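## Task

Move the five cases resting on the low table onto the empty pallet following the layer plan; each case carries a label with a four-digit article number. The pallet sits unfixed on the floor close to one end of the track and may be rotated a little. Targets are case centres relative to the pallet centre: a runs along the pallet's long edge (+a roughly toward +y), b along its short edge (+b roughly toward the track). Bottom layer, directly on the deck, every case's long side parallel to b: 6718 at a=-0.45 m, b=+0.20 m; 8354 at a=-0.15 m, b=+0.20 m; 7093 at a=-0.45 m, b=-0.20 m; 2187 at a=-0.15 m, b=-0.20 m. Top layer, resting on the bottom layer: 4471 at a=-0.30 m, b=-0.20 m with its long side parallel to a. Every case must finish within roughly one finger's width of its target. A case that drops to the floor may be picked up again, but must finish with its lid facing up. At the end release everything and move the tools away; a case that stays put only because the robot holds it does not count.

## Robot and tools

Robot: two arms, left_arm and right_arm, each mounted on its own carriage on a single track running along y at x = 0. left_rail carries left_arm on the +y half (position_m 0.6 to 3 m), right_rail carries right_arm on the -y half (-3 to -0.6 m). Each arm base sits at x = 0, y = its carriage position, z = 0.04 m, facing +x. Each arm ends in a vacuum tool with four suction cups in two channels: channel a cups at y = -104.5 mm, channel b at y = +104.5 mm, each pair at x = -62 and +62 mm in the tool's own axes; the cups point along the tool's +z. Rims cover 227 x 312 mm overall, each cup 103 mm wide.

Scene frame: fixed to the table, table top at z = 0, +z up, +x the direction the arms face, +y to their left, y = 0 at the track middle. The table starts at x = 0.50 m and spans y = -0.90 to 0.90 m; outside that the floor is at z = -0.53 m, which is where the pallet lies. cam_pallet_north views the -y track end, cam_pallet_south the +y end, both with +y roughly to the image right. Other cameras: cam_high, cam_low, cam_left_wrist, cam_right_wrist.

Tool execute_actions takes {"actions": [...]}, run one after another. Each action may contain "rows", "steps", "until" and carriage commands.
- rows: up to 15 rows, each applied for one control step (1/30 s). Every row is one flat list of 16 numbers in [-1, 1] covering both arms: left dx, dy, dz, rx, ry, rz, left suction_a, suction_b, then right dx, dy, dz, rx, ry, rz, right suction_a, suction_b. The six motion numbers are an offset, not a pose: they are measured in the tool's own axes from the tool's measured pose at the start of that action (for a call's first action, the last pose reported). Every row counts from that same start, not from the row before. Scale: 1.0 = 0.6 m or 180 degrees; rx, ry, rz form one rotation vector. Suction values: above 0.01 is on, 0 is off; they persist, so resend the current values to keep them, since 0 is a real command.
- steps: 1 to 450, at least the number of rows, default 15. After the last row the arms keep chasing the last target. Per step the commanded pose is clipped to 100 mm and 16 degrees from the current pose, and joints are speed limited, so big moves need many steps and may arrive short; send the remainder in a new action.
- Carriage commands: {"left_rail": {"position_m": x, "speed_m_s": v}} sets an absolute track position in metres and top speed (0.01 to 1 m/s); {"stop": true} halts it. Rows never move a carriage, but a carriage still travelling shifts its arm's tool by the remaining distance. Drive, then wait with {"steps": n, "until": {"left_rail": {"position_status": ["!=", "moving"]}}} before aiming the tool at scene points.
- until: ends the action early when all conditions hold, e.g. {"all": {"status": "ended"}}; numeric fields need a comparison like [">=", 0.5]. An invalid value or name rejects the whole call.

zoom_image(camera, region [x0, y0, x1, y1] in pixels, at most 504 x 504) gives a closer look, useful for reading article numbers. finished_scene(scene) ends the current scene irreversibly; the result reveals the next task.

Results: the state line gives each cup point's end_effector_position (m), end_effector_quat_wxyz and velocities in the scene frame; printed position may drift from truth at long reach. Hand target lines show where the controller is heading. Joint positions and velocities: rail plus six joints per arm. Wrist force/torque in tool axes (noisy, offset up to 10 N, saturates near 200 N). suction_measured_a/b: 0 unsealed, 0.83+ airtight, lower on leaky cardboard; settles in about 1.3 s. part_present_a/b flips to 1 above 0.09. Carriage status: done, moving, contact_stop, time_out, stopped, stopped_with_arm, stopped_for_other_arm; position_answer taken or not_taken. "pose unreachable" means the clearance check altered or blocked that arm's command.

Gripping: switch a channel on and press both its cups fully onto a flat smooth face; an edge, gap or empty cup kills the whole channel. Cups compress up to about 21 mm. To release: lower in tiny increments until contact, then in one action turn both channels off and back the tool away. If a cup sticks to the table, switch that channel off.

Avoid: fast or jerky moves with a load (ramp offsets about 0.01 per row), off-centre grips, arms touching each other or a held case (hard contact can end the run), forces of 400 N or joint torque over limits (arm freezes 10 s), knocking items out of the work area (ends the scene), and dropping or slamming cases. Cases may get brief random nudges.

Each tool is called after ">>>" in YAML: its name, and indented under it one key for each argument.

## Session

>>> execute_actions:
  actions: []

Scene clock: 0.00 s.
left_arm: end_effector_position=(+0.8494, +1.1146, +0.4381) suction_measured_a=0.00 part_present_a=0 suction_measured_b=0.00 part_present_b=0 end_effector_quat_wxyz=(-0.002, +0.000, +1.000, +0.000) end_effector_velocity=(+0.000, -0.000, -0.000) end_effector_angular_velocity=(+0.000, +0.000, -0.000) | right_arm: end_effector_position=(+0.8504, -0.6713, +0.4402) suction_measured_a=0.00 part_present_a=0 suction_measured_b=0.00 part_present_b=0 end_effector_quat_wxyz=(-0.000, -0.000, +1.000, -0.000) end_effector_velocity=(-0.000, +0.000, +0.000) end_effector_angular_velocity=(-0.000, -0.000, +0.000)
Joint positions: left_arm=[ 1.116 -0.24  -1.497  2.092 -2.163 -1.571  1.331] | right_arm=[-0.67  -0.24  -1.498  2.091 -2.163 -1.572  1.33 ]
Joint velocities: left_arm=[ 0. -0.  0. -0.  0.  0.  0.] | right_arm=[ 0.  0. -0.  0. -0.  0.  0.]
Wrist force (N, on the end effector, along its own x y z axes, offset not removed): no reading
Wrist torque (N m, same axes, about the end effector's origin, offset not removed): no reading
Hand target (left_arm): +0.849, +1.115, +0.438; -0.002, +0.000, +1.000, +0.000
Hand target (right_arm): +0.850, -0.671, +0.440; -0.000, -0.000, +1.000, -0.000
left_rail: position_m=1.116 position_m_goal=1.116 speed_m_s=1.00 position_status=done position_answer=taken refusals=0
right_rail: position_m=-0.670 position_m_goal=-0.670 speed_m_s=1.00 position_status=done position_answer=taken refusals=0

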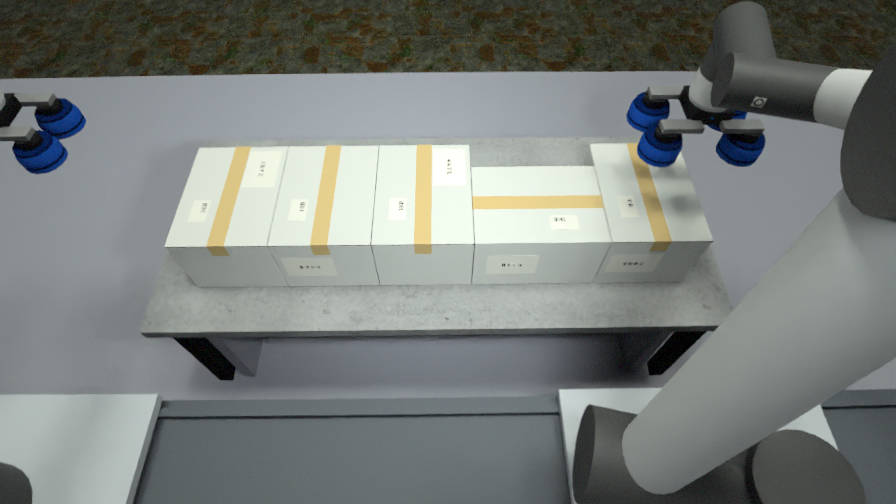

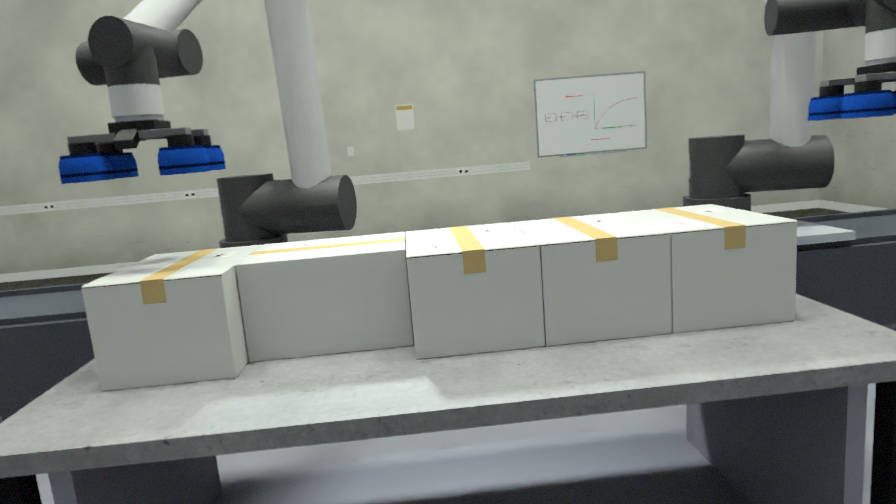

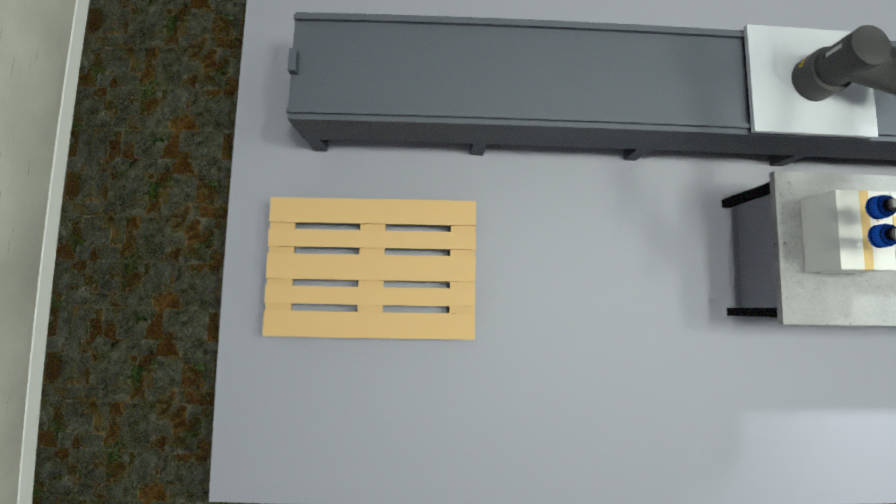

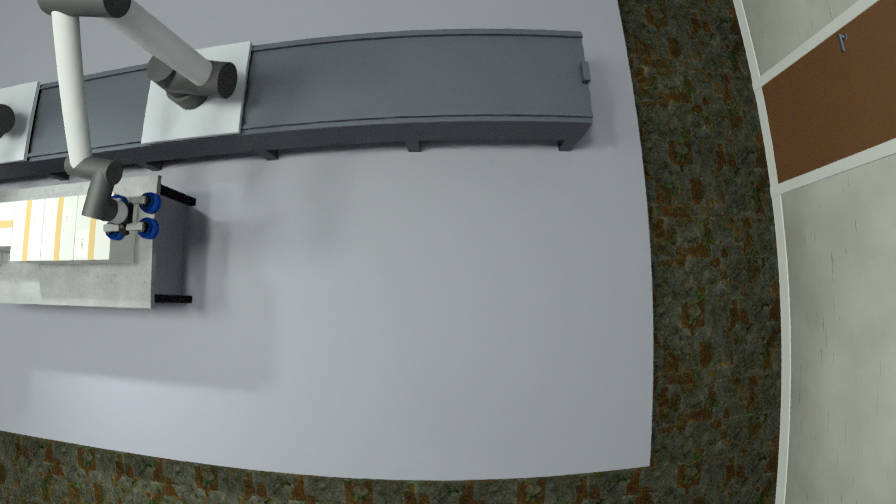

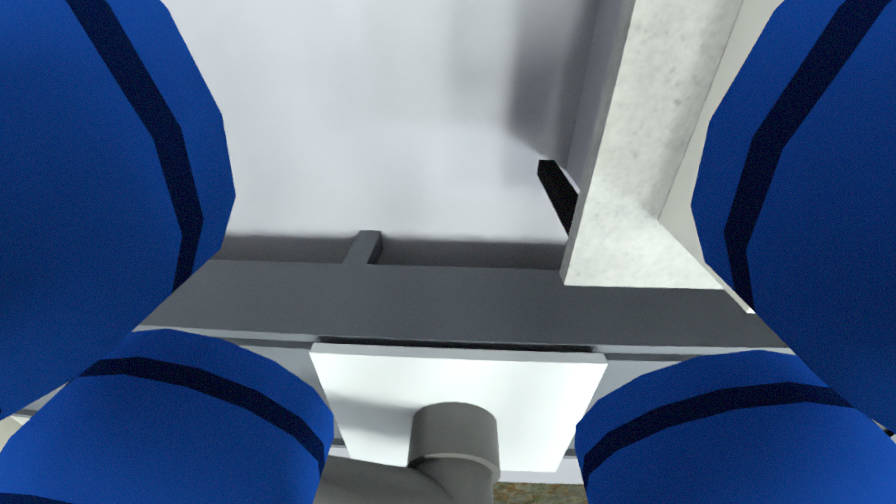

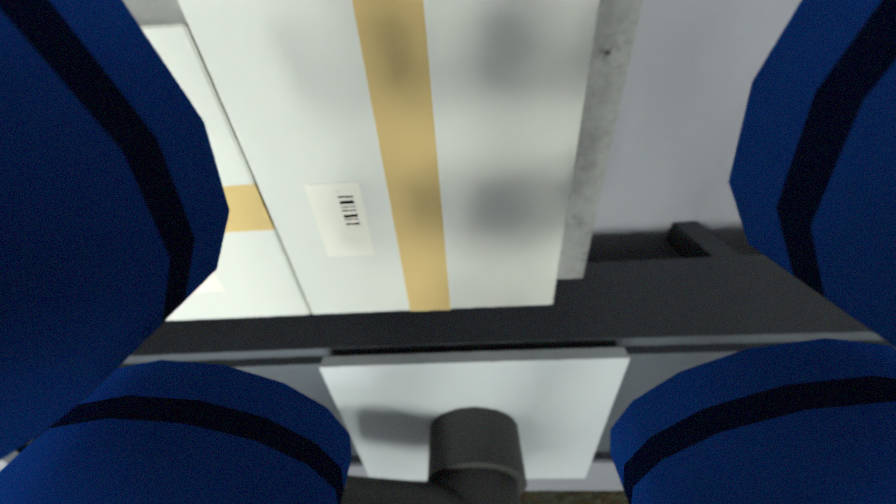

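>>> zoom_image:
  camera: "cam_high"
  region: [220,140,480,290]

>>> zoom_image:
  camera: "cam_high"
  region: [470,230,690,290]

>>> zoom_image:
  camera: "cam_pallet_north"
  region: [250,100,500,350]

Region (220, 140, 480, 290) of cam_high's 896x504 image, scaled by 1.938, with more detail than that image has; it fills the top 291 rows of this view, and the rest is white.

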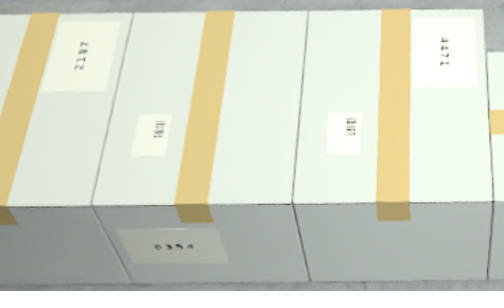

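Region (470, 230, 690, 290) of cam_high's 896x504 image, scaled by 2.291, with more detail than that image has; it fills the top 137 rows of this view, and the rest is white.

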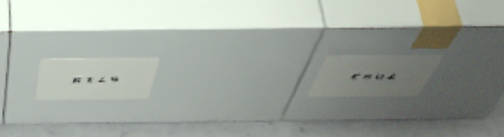

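Region (250, 100, 500, 350) of cam_pallet_north's 896x504 image, scaled by 2.016, with more detail than that image has.

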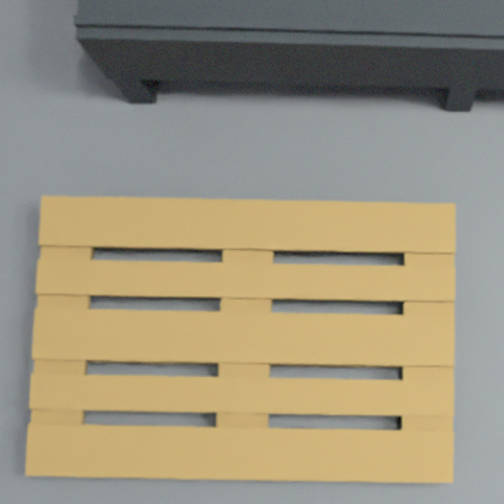

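>>> execute_actions:
  actions:
    - {"left_rail":{"position_m":2.8},"right_rail":{"position_m":-0.6},"rows":[[0,0,0,0,0,0,0,0,0.03,-0.027,0.037,0,0,-0.5,0,0]],"steps":45}

Scene clock: 12.53 s.
left_arm: end_effector_position=(+0.8494, +2.3352, +0.4381) suction_measured_a=0.00 part_present_a=0 suction_measured_b=0.00 part_present_b=0 end_effector_quat_wxyz=(-0.002, +0.000, +1.000, +0.000) end_effector_velocity=(-0.000, +1.000, +0.000) end_effector_angular_velocity=(-0.000, -0.000, -0.000) | right_arm: end_effector_position=(+0.8323, -0.6173, +0.4179) suction_measured_a=0.00 part_present_a=0 suction_measured_b=0.00 part_present_b=0 end_effector_quat_wxyz=(+0.001, +0.704, -0.710, +0.000) end_effector_velocity=(-0.000, -0.000, -0.000) end_effector_angular_velocity=(+0.011, +0.001, +0.073)
Joint positions: left_arm=[ 2.336 -0.24  -1.497  2.092 -2.163 -1.571  1.331] | right_arm=[-0.6   -0.264 -1.501  2.132 -2.201 -1.573 -0.256]
Joint velocities: left_arm=[ 1.  0. -0.  0. -0. -0.  0.] | right_arm=[ 0.    -0.004 -0.    -0.     0.004  0.01  -0.077]
Wrist force (N, on the end effector, along its own x y z axes, offset not removed): left_arm=[2.1 2.0 14.7] | right_arm=[5.3 -2.0 0.3]
Wrist torque (N m, same axes, about the end effector's origin, offset not removed): left_arm=[0.43 -0.05 -0.21] | right_arm=[0.16 -0.56 0.21]
Hand target (left_arm): +0.849, +2.381, +0.438; -0.002, +0.000, +1.000, +0.000
Hand target (right_arm): +0.832, -0.618, +0.418; +0.001, +0.707, -0.707, -0.000
Off the commanded pose (left_arm): 0.000 m, 0 deg.
Off the commanded pose (right_arm): 0.000 m, 0 deg.
left_rail: position_m=2.336 position_m_goal=2.800 speed_m_s=1.00 position_status=moving position_answer=taken refusals=0
right_rail: position_m=-0.600 position_m_goal=-0.600 speed_m_s=1.00 position_status=done position_answer=taken refusals=0

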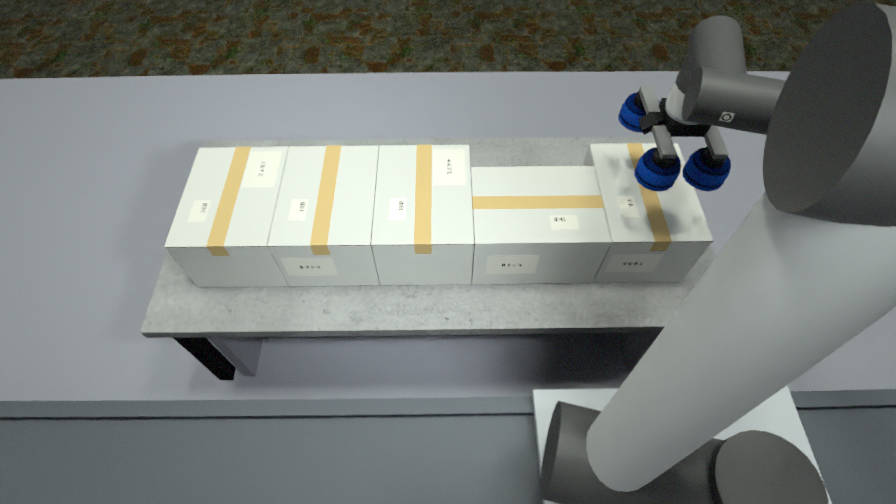

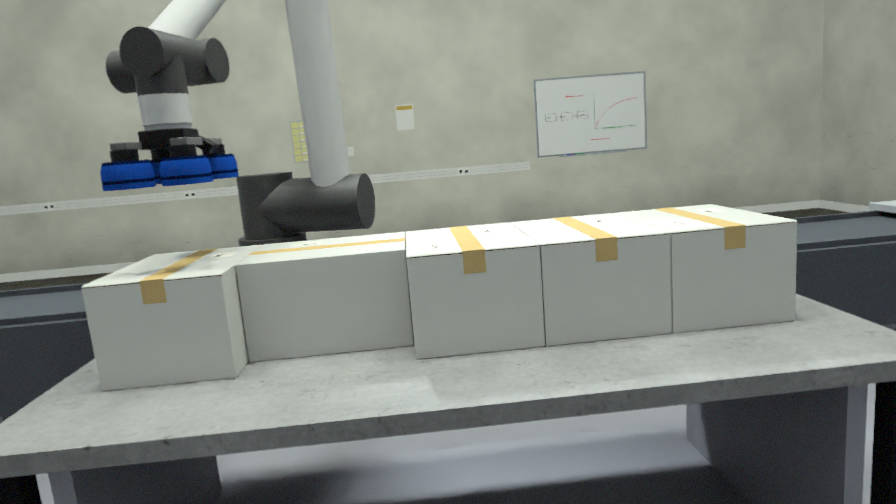

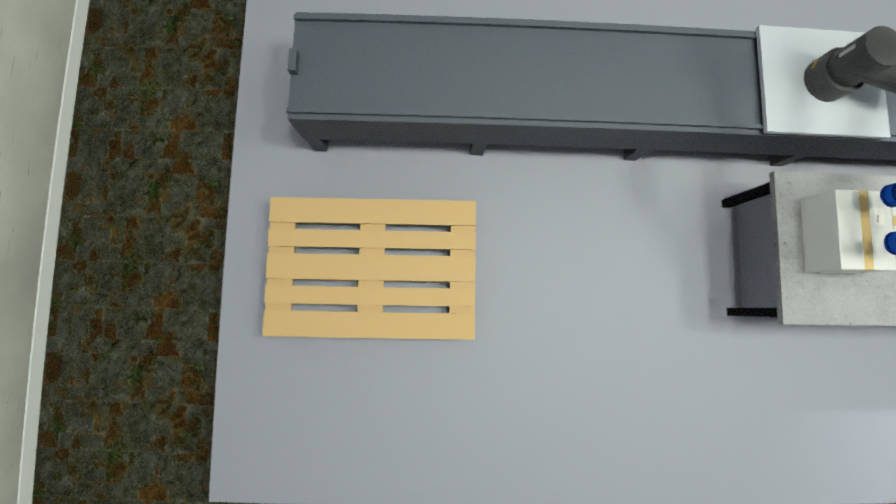

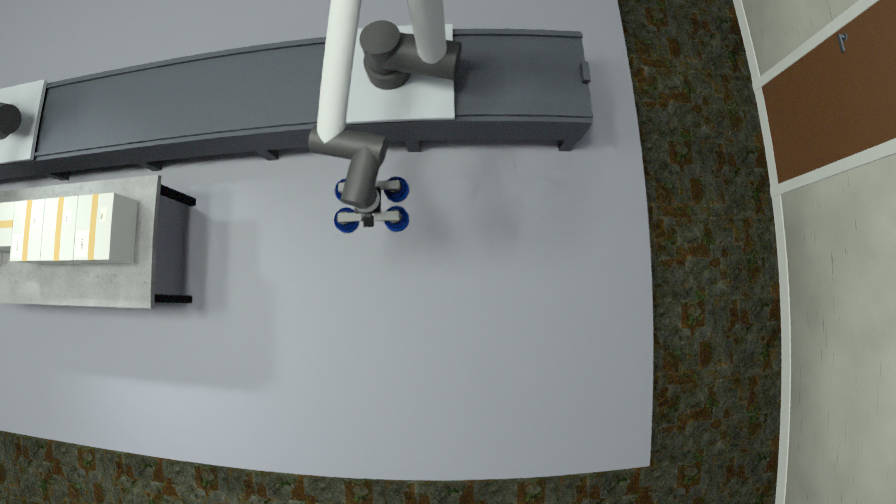

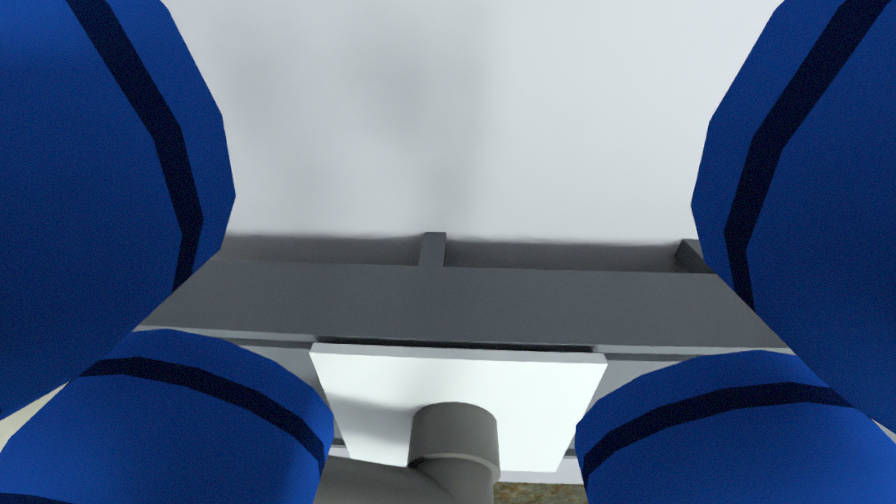

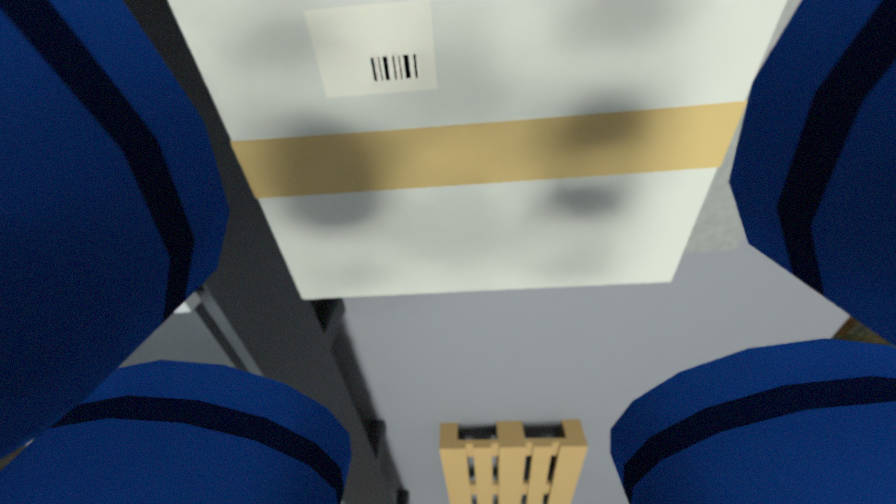

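>>> execute_actions:
  actions:
    - {"rows":[[0,0,0,0,0,0,0,0,-0.010,-0.02,0.30,0,0,-0.0027,1,1]],"steps":24}

>>> zoom_image:
  camera: "cam_high"
  region: [560,100,760,290]

>>> zoom_image:
  camera: "cam_pallet_north"
  region: [776,170,896,290]

Scene clock: 18.20 s.
left_arm: end_effector_position=(+0.8494, +2.7988, +0.4381) suction_measured_a=0.00 part_present_a=0 suction_measured_b=0.00 part_present_b=0 end_effector_quat_wxyz=(-0.002, +0.000, +1.000, +0.000) end_effector_velocity=(-0.000, -0.000, +0.000) end_effector_angular_velocity=(-0.000, -0.000, -0.000) | right_arm: end_effector_position=(+0.8442, -0.6117, +0.2385) suction_measured_a=0.00 part_present_a=0 suction_measured_b=0.00 part_present_b=0 end_effector_quat_wxyz=(+0.001, +0.707, -0.707, +0.000) end_effector_velocity=(+0.003, +0.000, -0.006) end_effector_angular_velocity=(-0.001, -0.003, +0.000)
Joint positions: left_arm=[ 2.8   -0.24  -1.497  2.092 -2.163 -1.571  1.331] | right_arm=[-0.6   -0.254 -1.309  2.235 -2.495 -1.573 -0.254]
Joint velocities: left_arm=[ 0. -0. -0.  0.  0. -0. -0.] | right_arm=[ 0.     0.001  0.009  0.001 -0.013 -0.     0.001]
Wrist force (N, on the end effector, along its own x y z axes, offset not removed): left_arm=[-0.2 1.6 5.8] | right_arm=[5.6 3.5 -2.2]
Wrist torque (N m, same axes, about the end effector's origin, offset not removed): left_arm=[0.27 0.36 -0.26] | right_arm=[0.84 -0.41 0.28]
Hand target (left_arm): +0.849, +2.799, +0.438; -0.002, +0.000, +1.000, +0.000
Hand target (right_arm): +0.844, -0.612, +0.238; +0.001, +0.707, -0.707, +0.000
Off the commanded pose (left_arm): 0.000 m, 0 deg.
Off the commanded pose (right_arm): 0.001 m, 0 deg.
left_rail: position_m=2.800 position_m_goal=2.800 speed_m_s=1.00 position_status=done position_answer=taken refusals=0
right_rail: position_m=-0.600 position_m_goal=-0.600 speed_m_s=1.00 position_status=done position_answer=taken refusals=0

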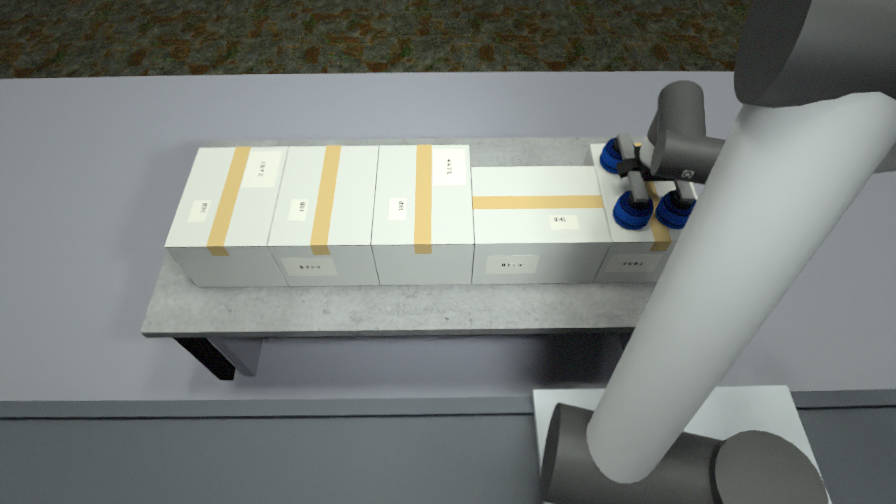

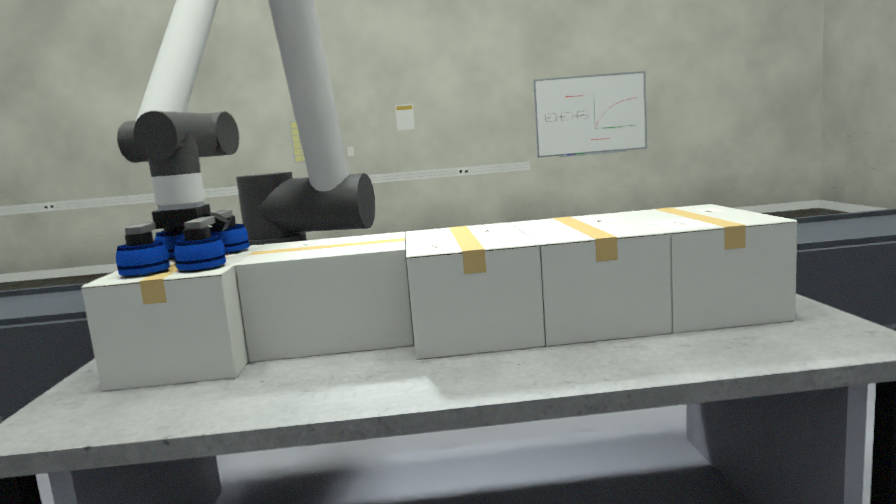

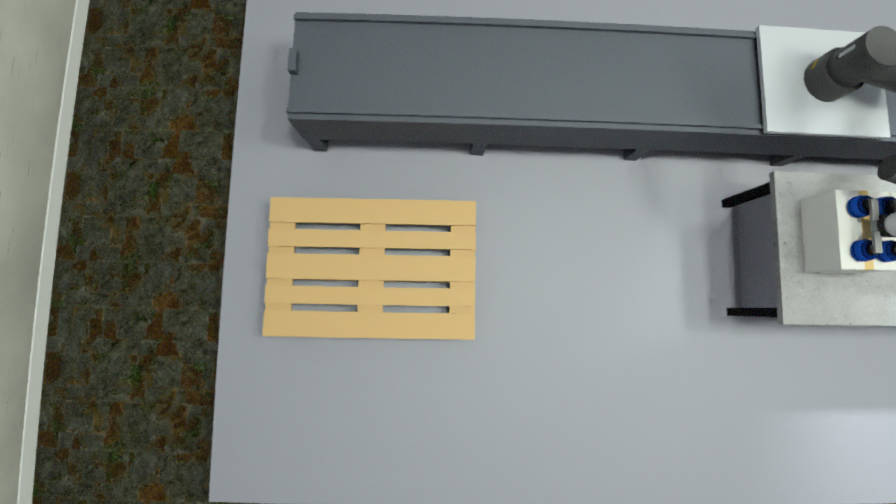

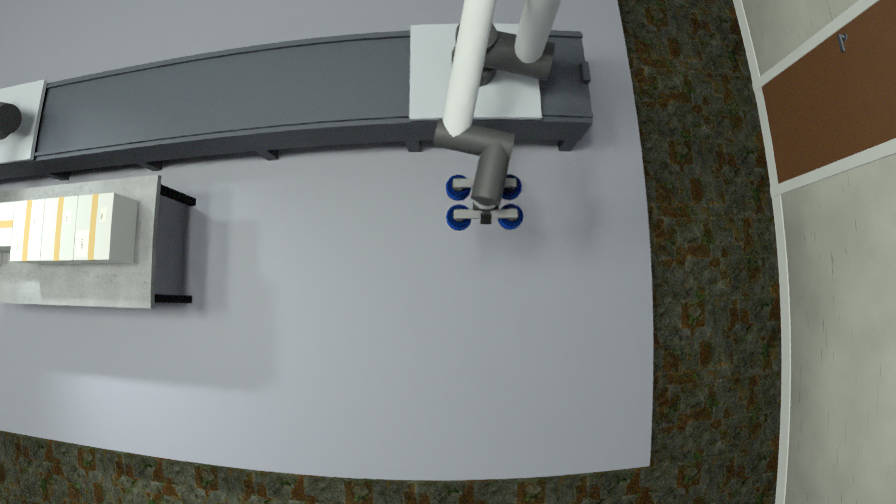

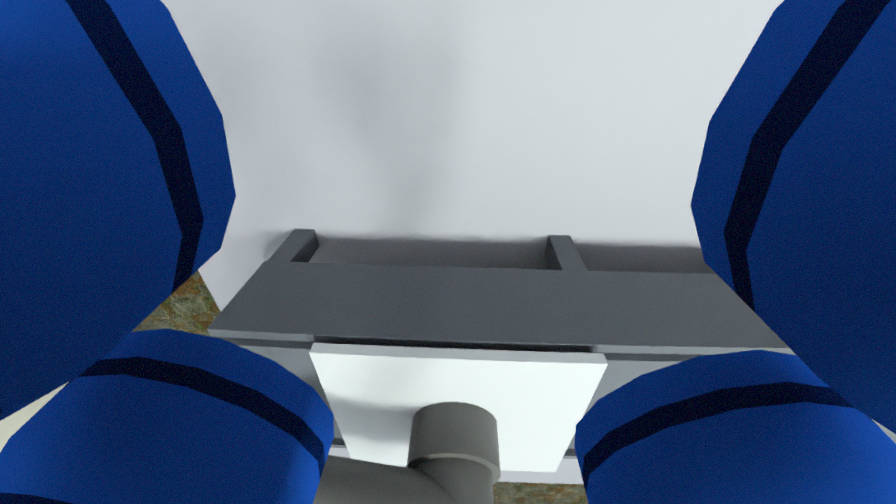

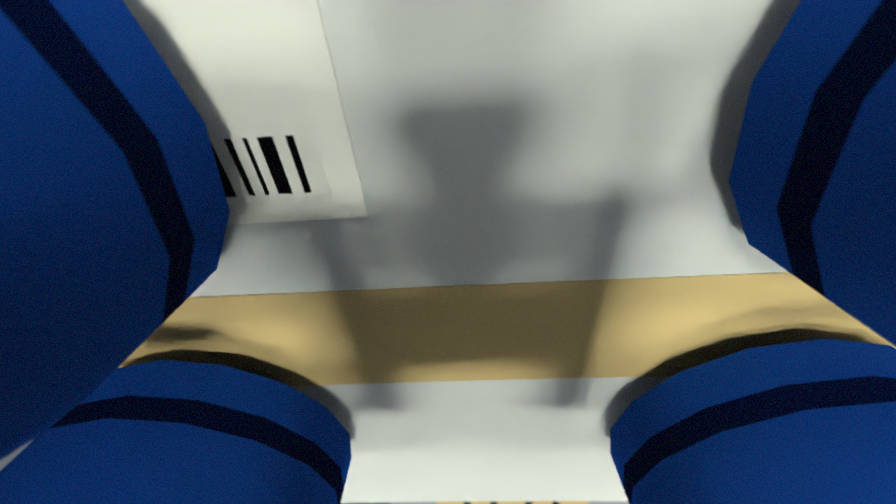

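Region (560, 100, 760, 290) of cam_high's 896x504 image, scaled by 2.520, with more detail than that image has; it fills the top 479 rows of this view, and the rest is white.

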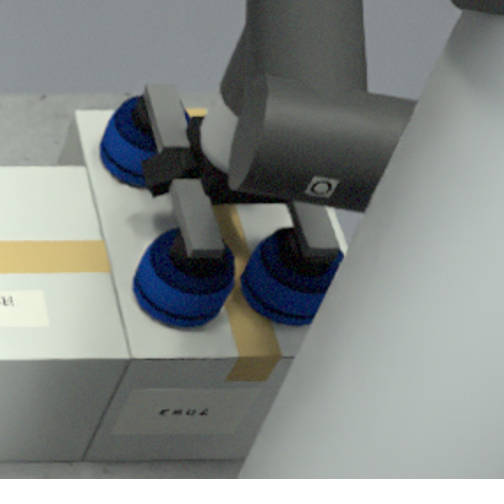

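Region (776, 170, 896, 290) of cam_pallet_north's 896x504 image, scaled by 4.200, with more detail than that image has.

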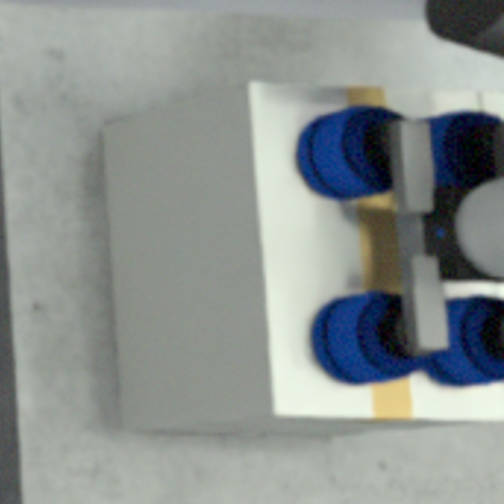

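>>> execute_actions:
  actions:
    - {"rows":[[0,0,0,0,0,0,0,0,0.011,0,0,0,0,0,1,1],[0,0,0,0,0,0,0,0,0.011,0,0.005,0,0,0,1,1],[0,0,0,0,0,0,0,0,0.011,0,0.01,0,0,0,1,1],[0,0,0,0,0,0,0,0,0.011,0,0.032,0,0,0,1,1]],"steps":12}

Scene clock: 22.07 s.
left_arm: end_effector_position=(+0.8494, +2.7988, +0.4381) suction_measured_a=0.00 part_present_a=0 suction_measured_b=0.00 part_present_b=0 end_effector_quat_wxyz=(-0.002, +0.000, +1.000, +0.000) end_effector_velocity=(+0.000, -0.000, -0.000) end_effector_angular_velocity=(+0.000, +0.000, -0.000) | right_arm: end_effector_position=(+0.8441, -0.6179, +0.2212) suction_measured_a=0.71 part_present_a=1 suction_measured_b=0.71 part_present_b=1 end_effector_quat_wxyz=(+0.001, +0.707, -0.707, +0.000) end_effector_velocity=(-0.004, -0.002, -0.020) end_effector_angular_velocity=(+0.002, +0.007, -0.000)
Joint positions: left_arm=[ 2.8   -0.24  -1.497  2.092 -2.163 -1.571  1.331] | right_arm=[-0.6   -0.261 -1.289  2.243 -2.524 -1.573 -0.262]
Joint velocities: left_arm=[ 0. -0.  0. -0.  0. -0.  0.] | right_arm=[ 0.    -0.004  0.021  0.011 -0.025 -0.    -0.004]
Wrist force (N, on the end effector, along its own x y z axes, offset not removed): left_arm=[-5.2 -1.1 7.2] | right_arm=[-3.4 10.1 -14.5]
Wrist torque (N m, same axes, about the end effector's origin, offset not removed): left_arm=[0.15 1.06 -0.19] | right_arm=[-4.34 -0.72 0.21]
Hand target (left_arm): +0.849, +2.799, +0.438; -0.002, +0.000, +1.000, +0.000
Hand target (right_arm): +0.844, -0.618, +0.219; +0.001, +0.707, -0.707, +0.000
Off the commanded pose (left_arm): 0.000 m, 0 deg.
Off the commanded pose (right_arm): 0.002 m, 0 deg.
left_rail: position_m=2.800 position_m_goal=2.800 speed_m_s=1.00 position_status=done position_answer=taken refusals=0
right_rail: position_m=-0.600 position_m_goal=-0.600 speed_m_s=1.00 position_status=done position_answer=taken refusals=0

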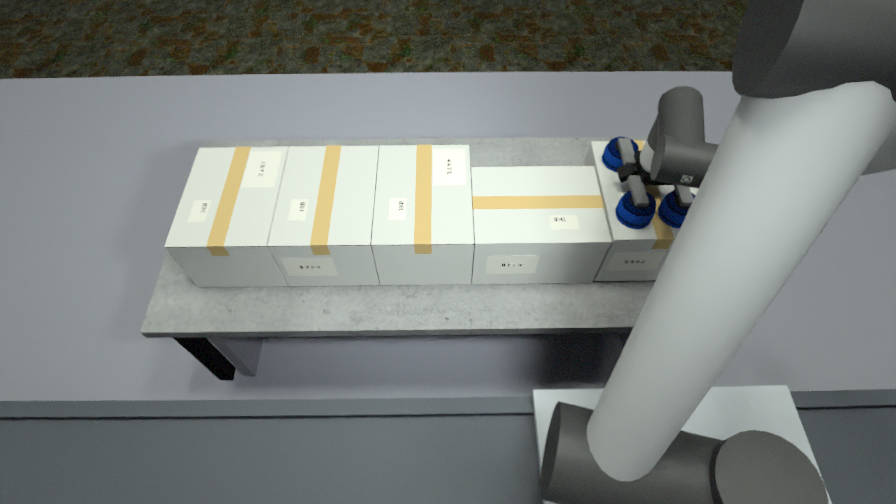

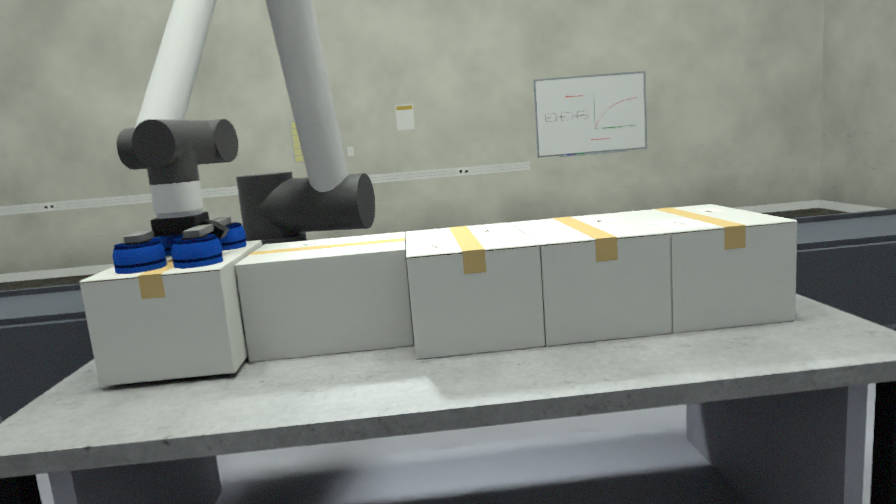

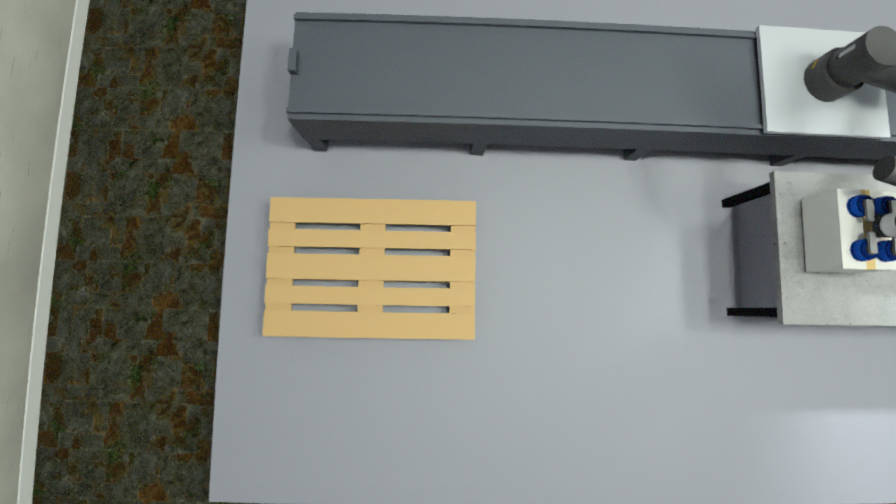

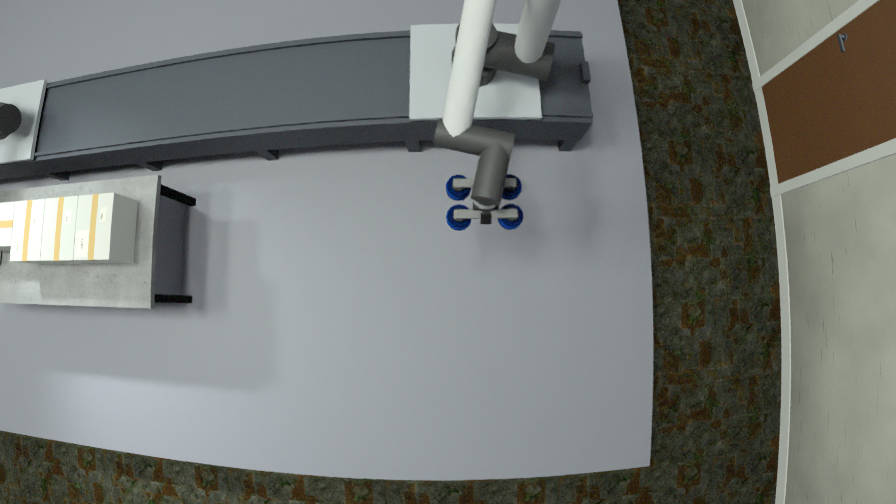

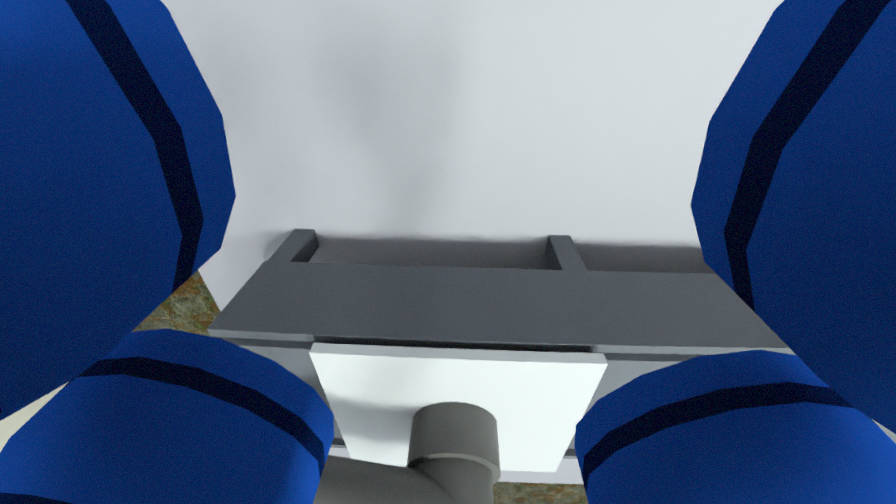

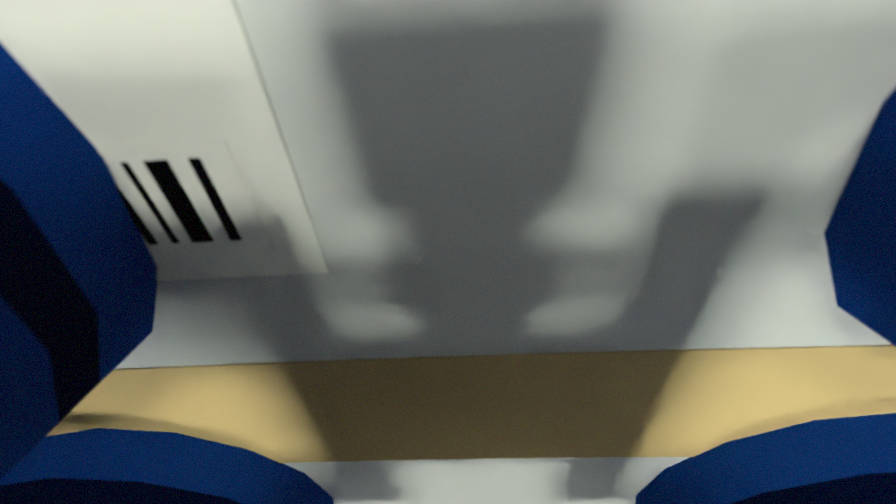

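>>> execute_actions:
  actions:
    - {"rows":[[0,0,0,0,0,0,0,0,0.01,0,-0.01,0,0,0,1,1],[0,0,0,0,0,0,0,0,0.02,0,-0.04,0,0,0,1,1]],"steps":5}
    - {"right_rail":{"position_m":-3.0},"steps":2}

Scene clock: 28.53 s.
left_arm: end_effector_position=(+0.8494, +2.7988, +0.4381) suction_measured_a=0.00 part_present_a=0 suction_measured_b=0.00 part_present_b=0 end_effector_quat_wxyz=(-0.002, +0.000, +1.000, +0.000) end_effector_velocity=(-0.000, +0.000, +0.000) end_effector_angular_velocity=(-0.000, -0.000, +0.000) | right_arm: end_effector_position=(+0.8442, -0.6284, +0.2385) suction_measured_a=1.00 part_present_a=1 suction_measured_b=1.00 part_present_b=1 end_effector_quat_wxyz=(+0.001, +0.707, -0.707, +0.000) end_effector_velocity=(-0.001, -0.085, +0.061) end_effector_angular_velocity=(+0.002, +0.001, +0.003)
Joint positions: left_arm=[ 2.8   -0.24  -1.497  2.092 -2.163 -1.571  1.331] | right_arm=[-0.601 -0.272 -1.309  2.235 -2.496 -1.573 -0.272]
Joint velocities: left_arm=[ 0.  0. -0.  0. -0.  0. -0.] | right_arm=[-0.063 -0.027 -0.071 -0.031  0.104  0.001 -0.03 ]
Wrist force (N, on the end effector, along its own x y z axes, offset not removed): left_arm=[1.1 1.9 2.4] | right_arm=[-20.0 0.3 -34.3]
Wrist torque (N m, same axes, about the end effector's origin, offset not removed): left_arm=[0.49 -0.07 -0.29] | right_arm=[-2.46 -0.82 -0.34]
Hand target (left_arm): +0.849, +2.799, +0.438; -0.002, +0.000, +1.000, +0.000
Hand target (right_arm): +0.844, -0.637, +0.245; +0.001, +0.707, -0.707, +0.000
Off the commanded pose (left_arm): 0.000 m, 0 deg.
Off the commanded pose (right_arm): 0.007 m, 0 deg.
left_rail: position_m=2.800 position_m_goal=2.800 speed_m_s=1.00 position_status=done position_answer=taken refusals=0
right_rail: position_m=-0.601 position_m_goal=-3.000 speed_m_s=1.00 position_status=moving position_answer=taken refusals=0

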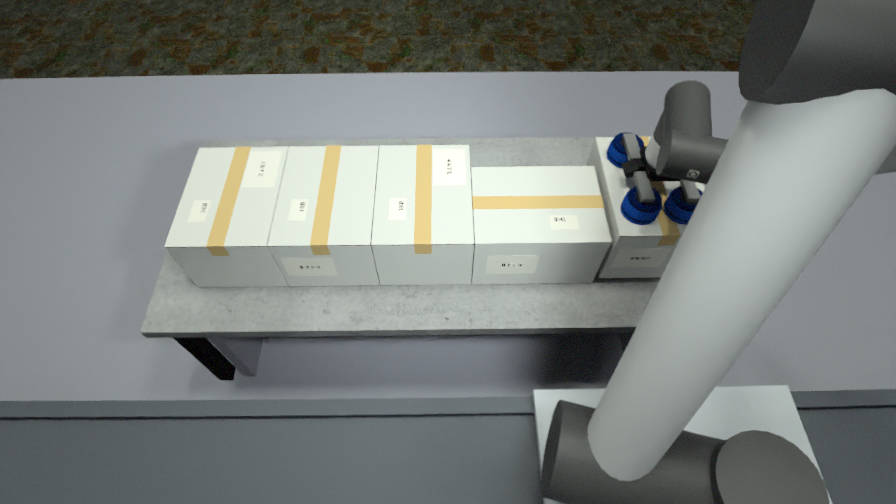

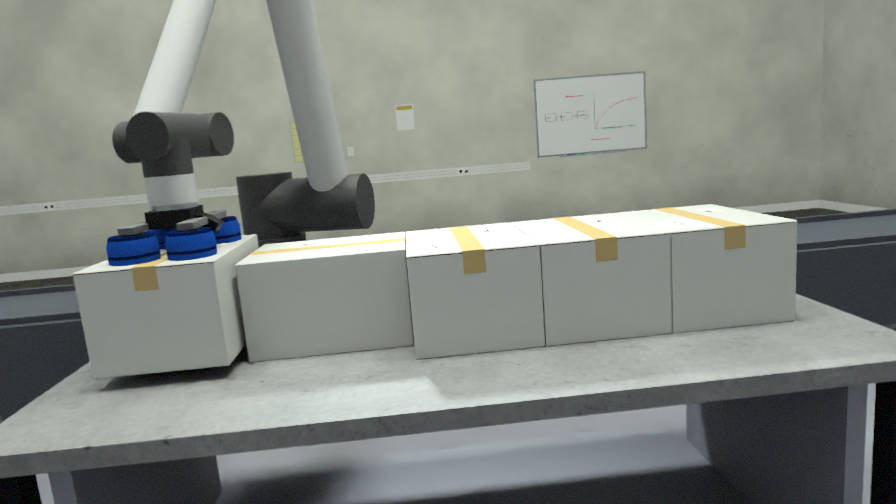

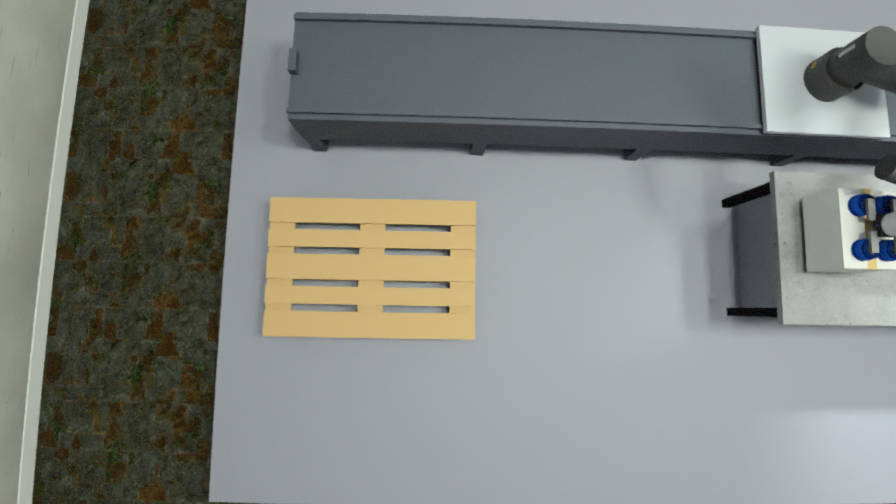

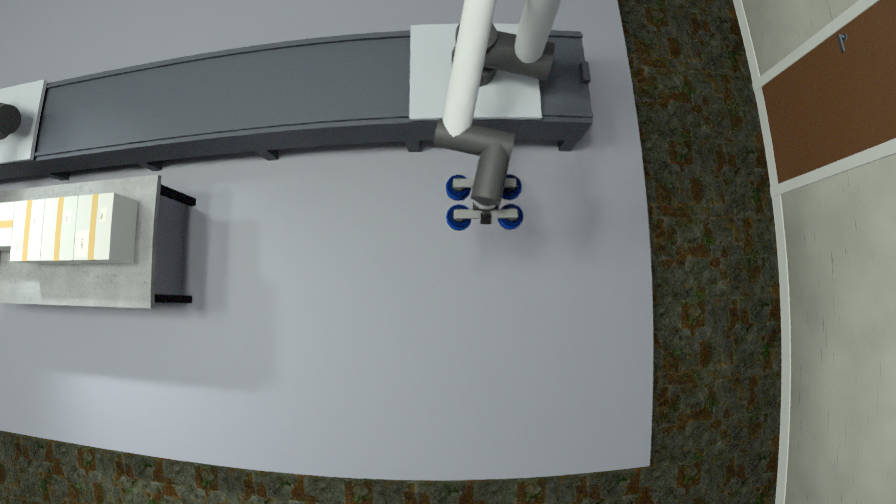

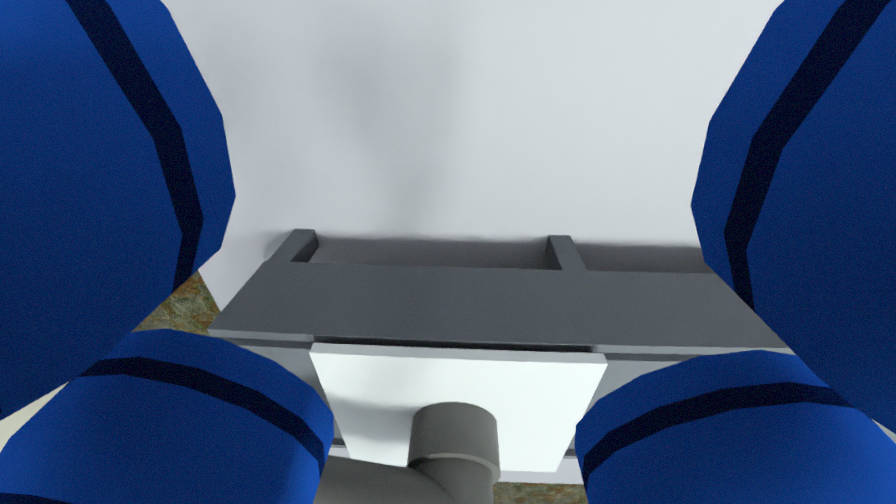

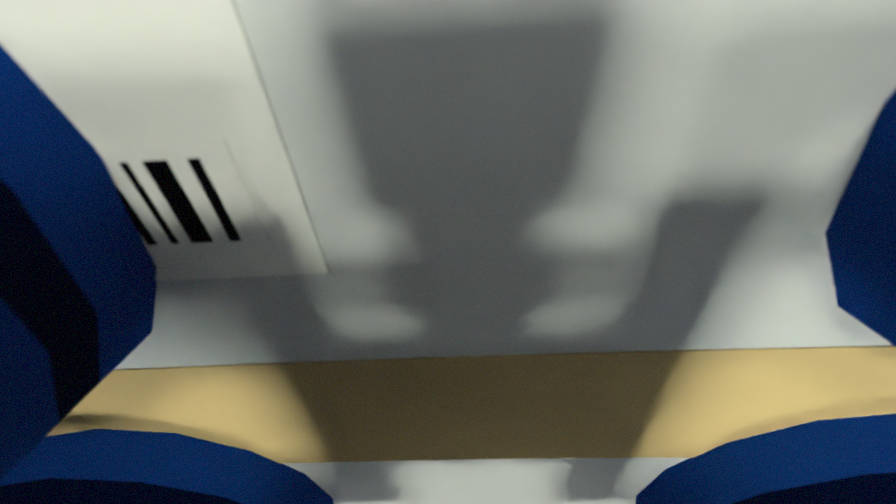

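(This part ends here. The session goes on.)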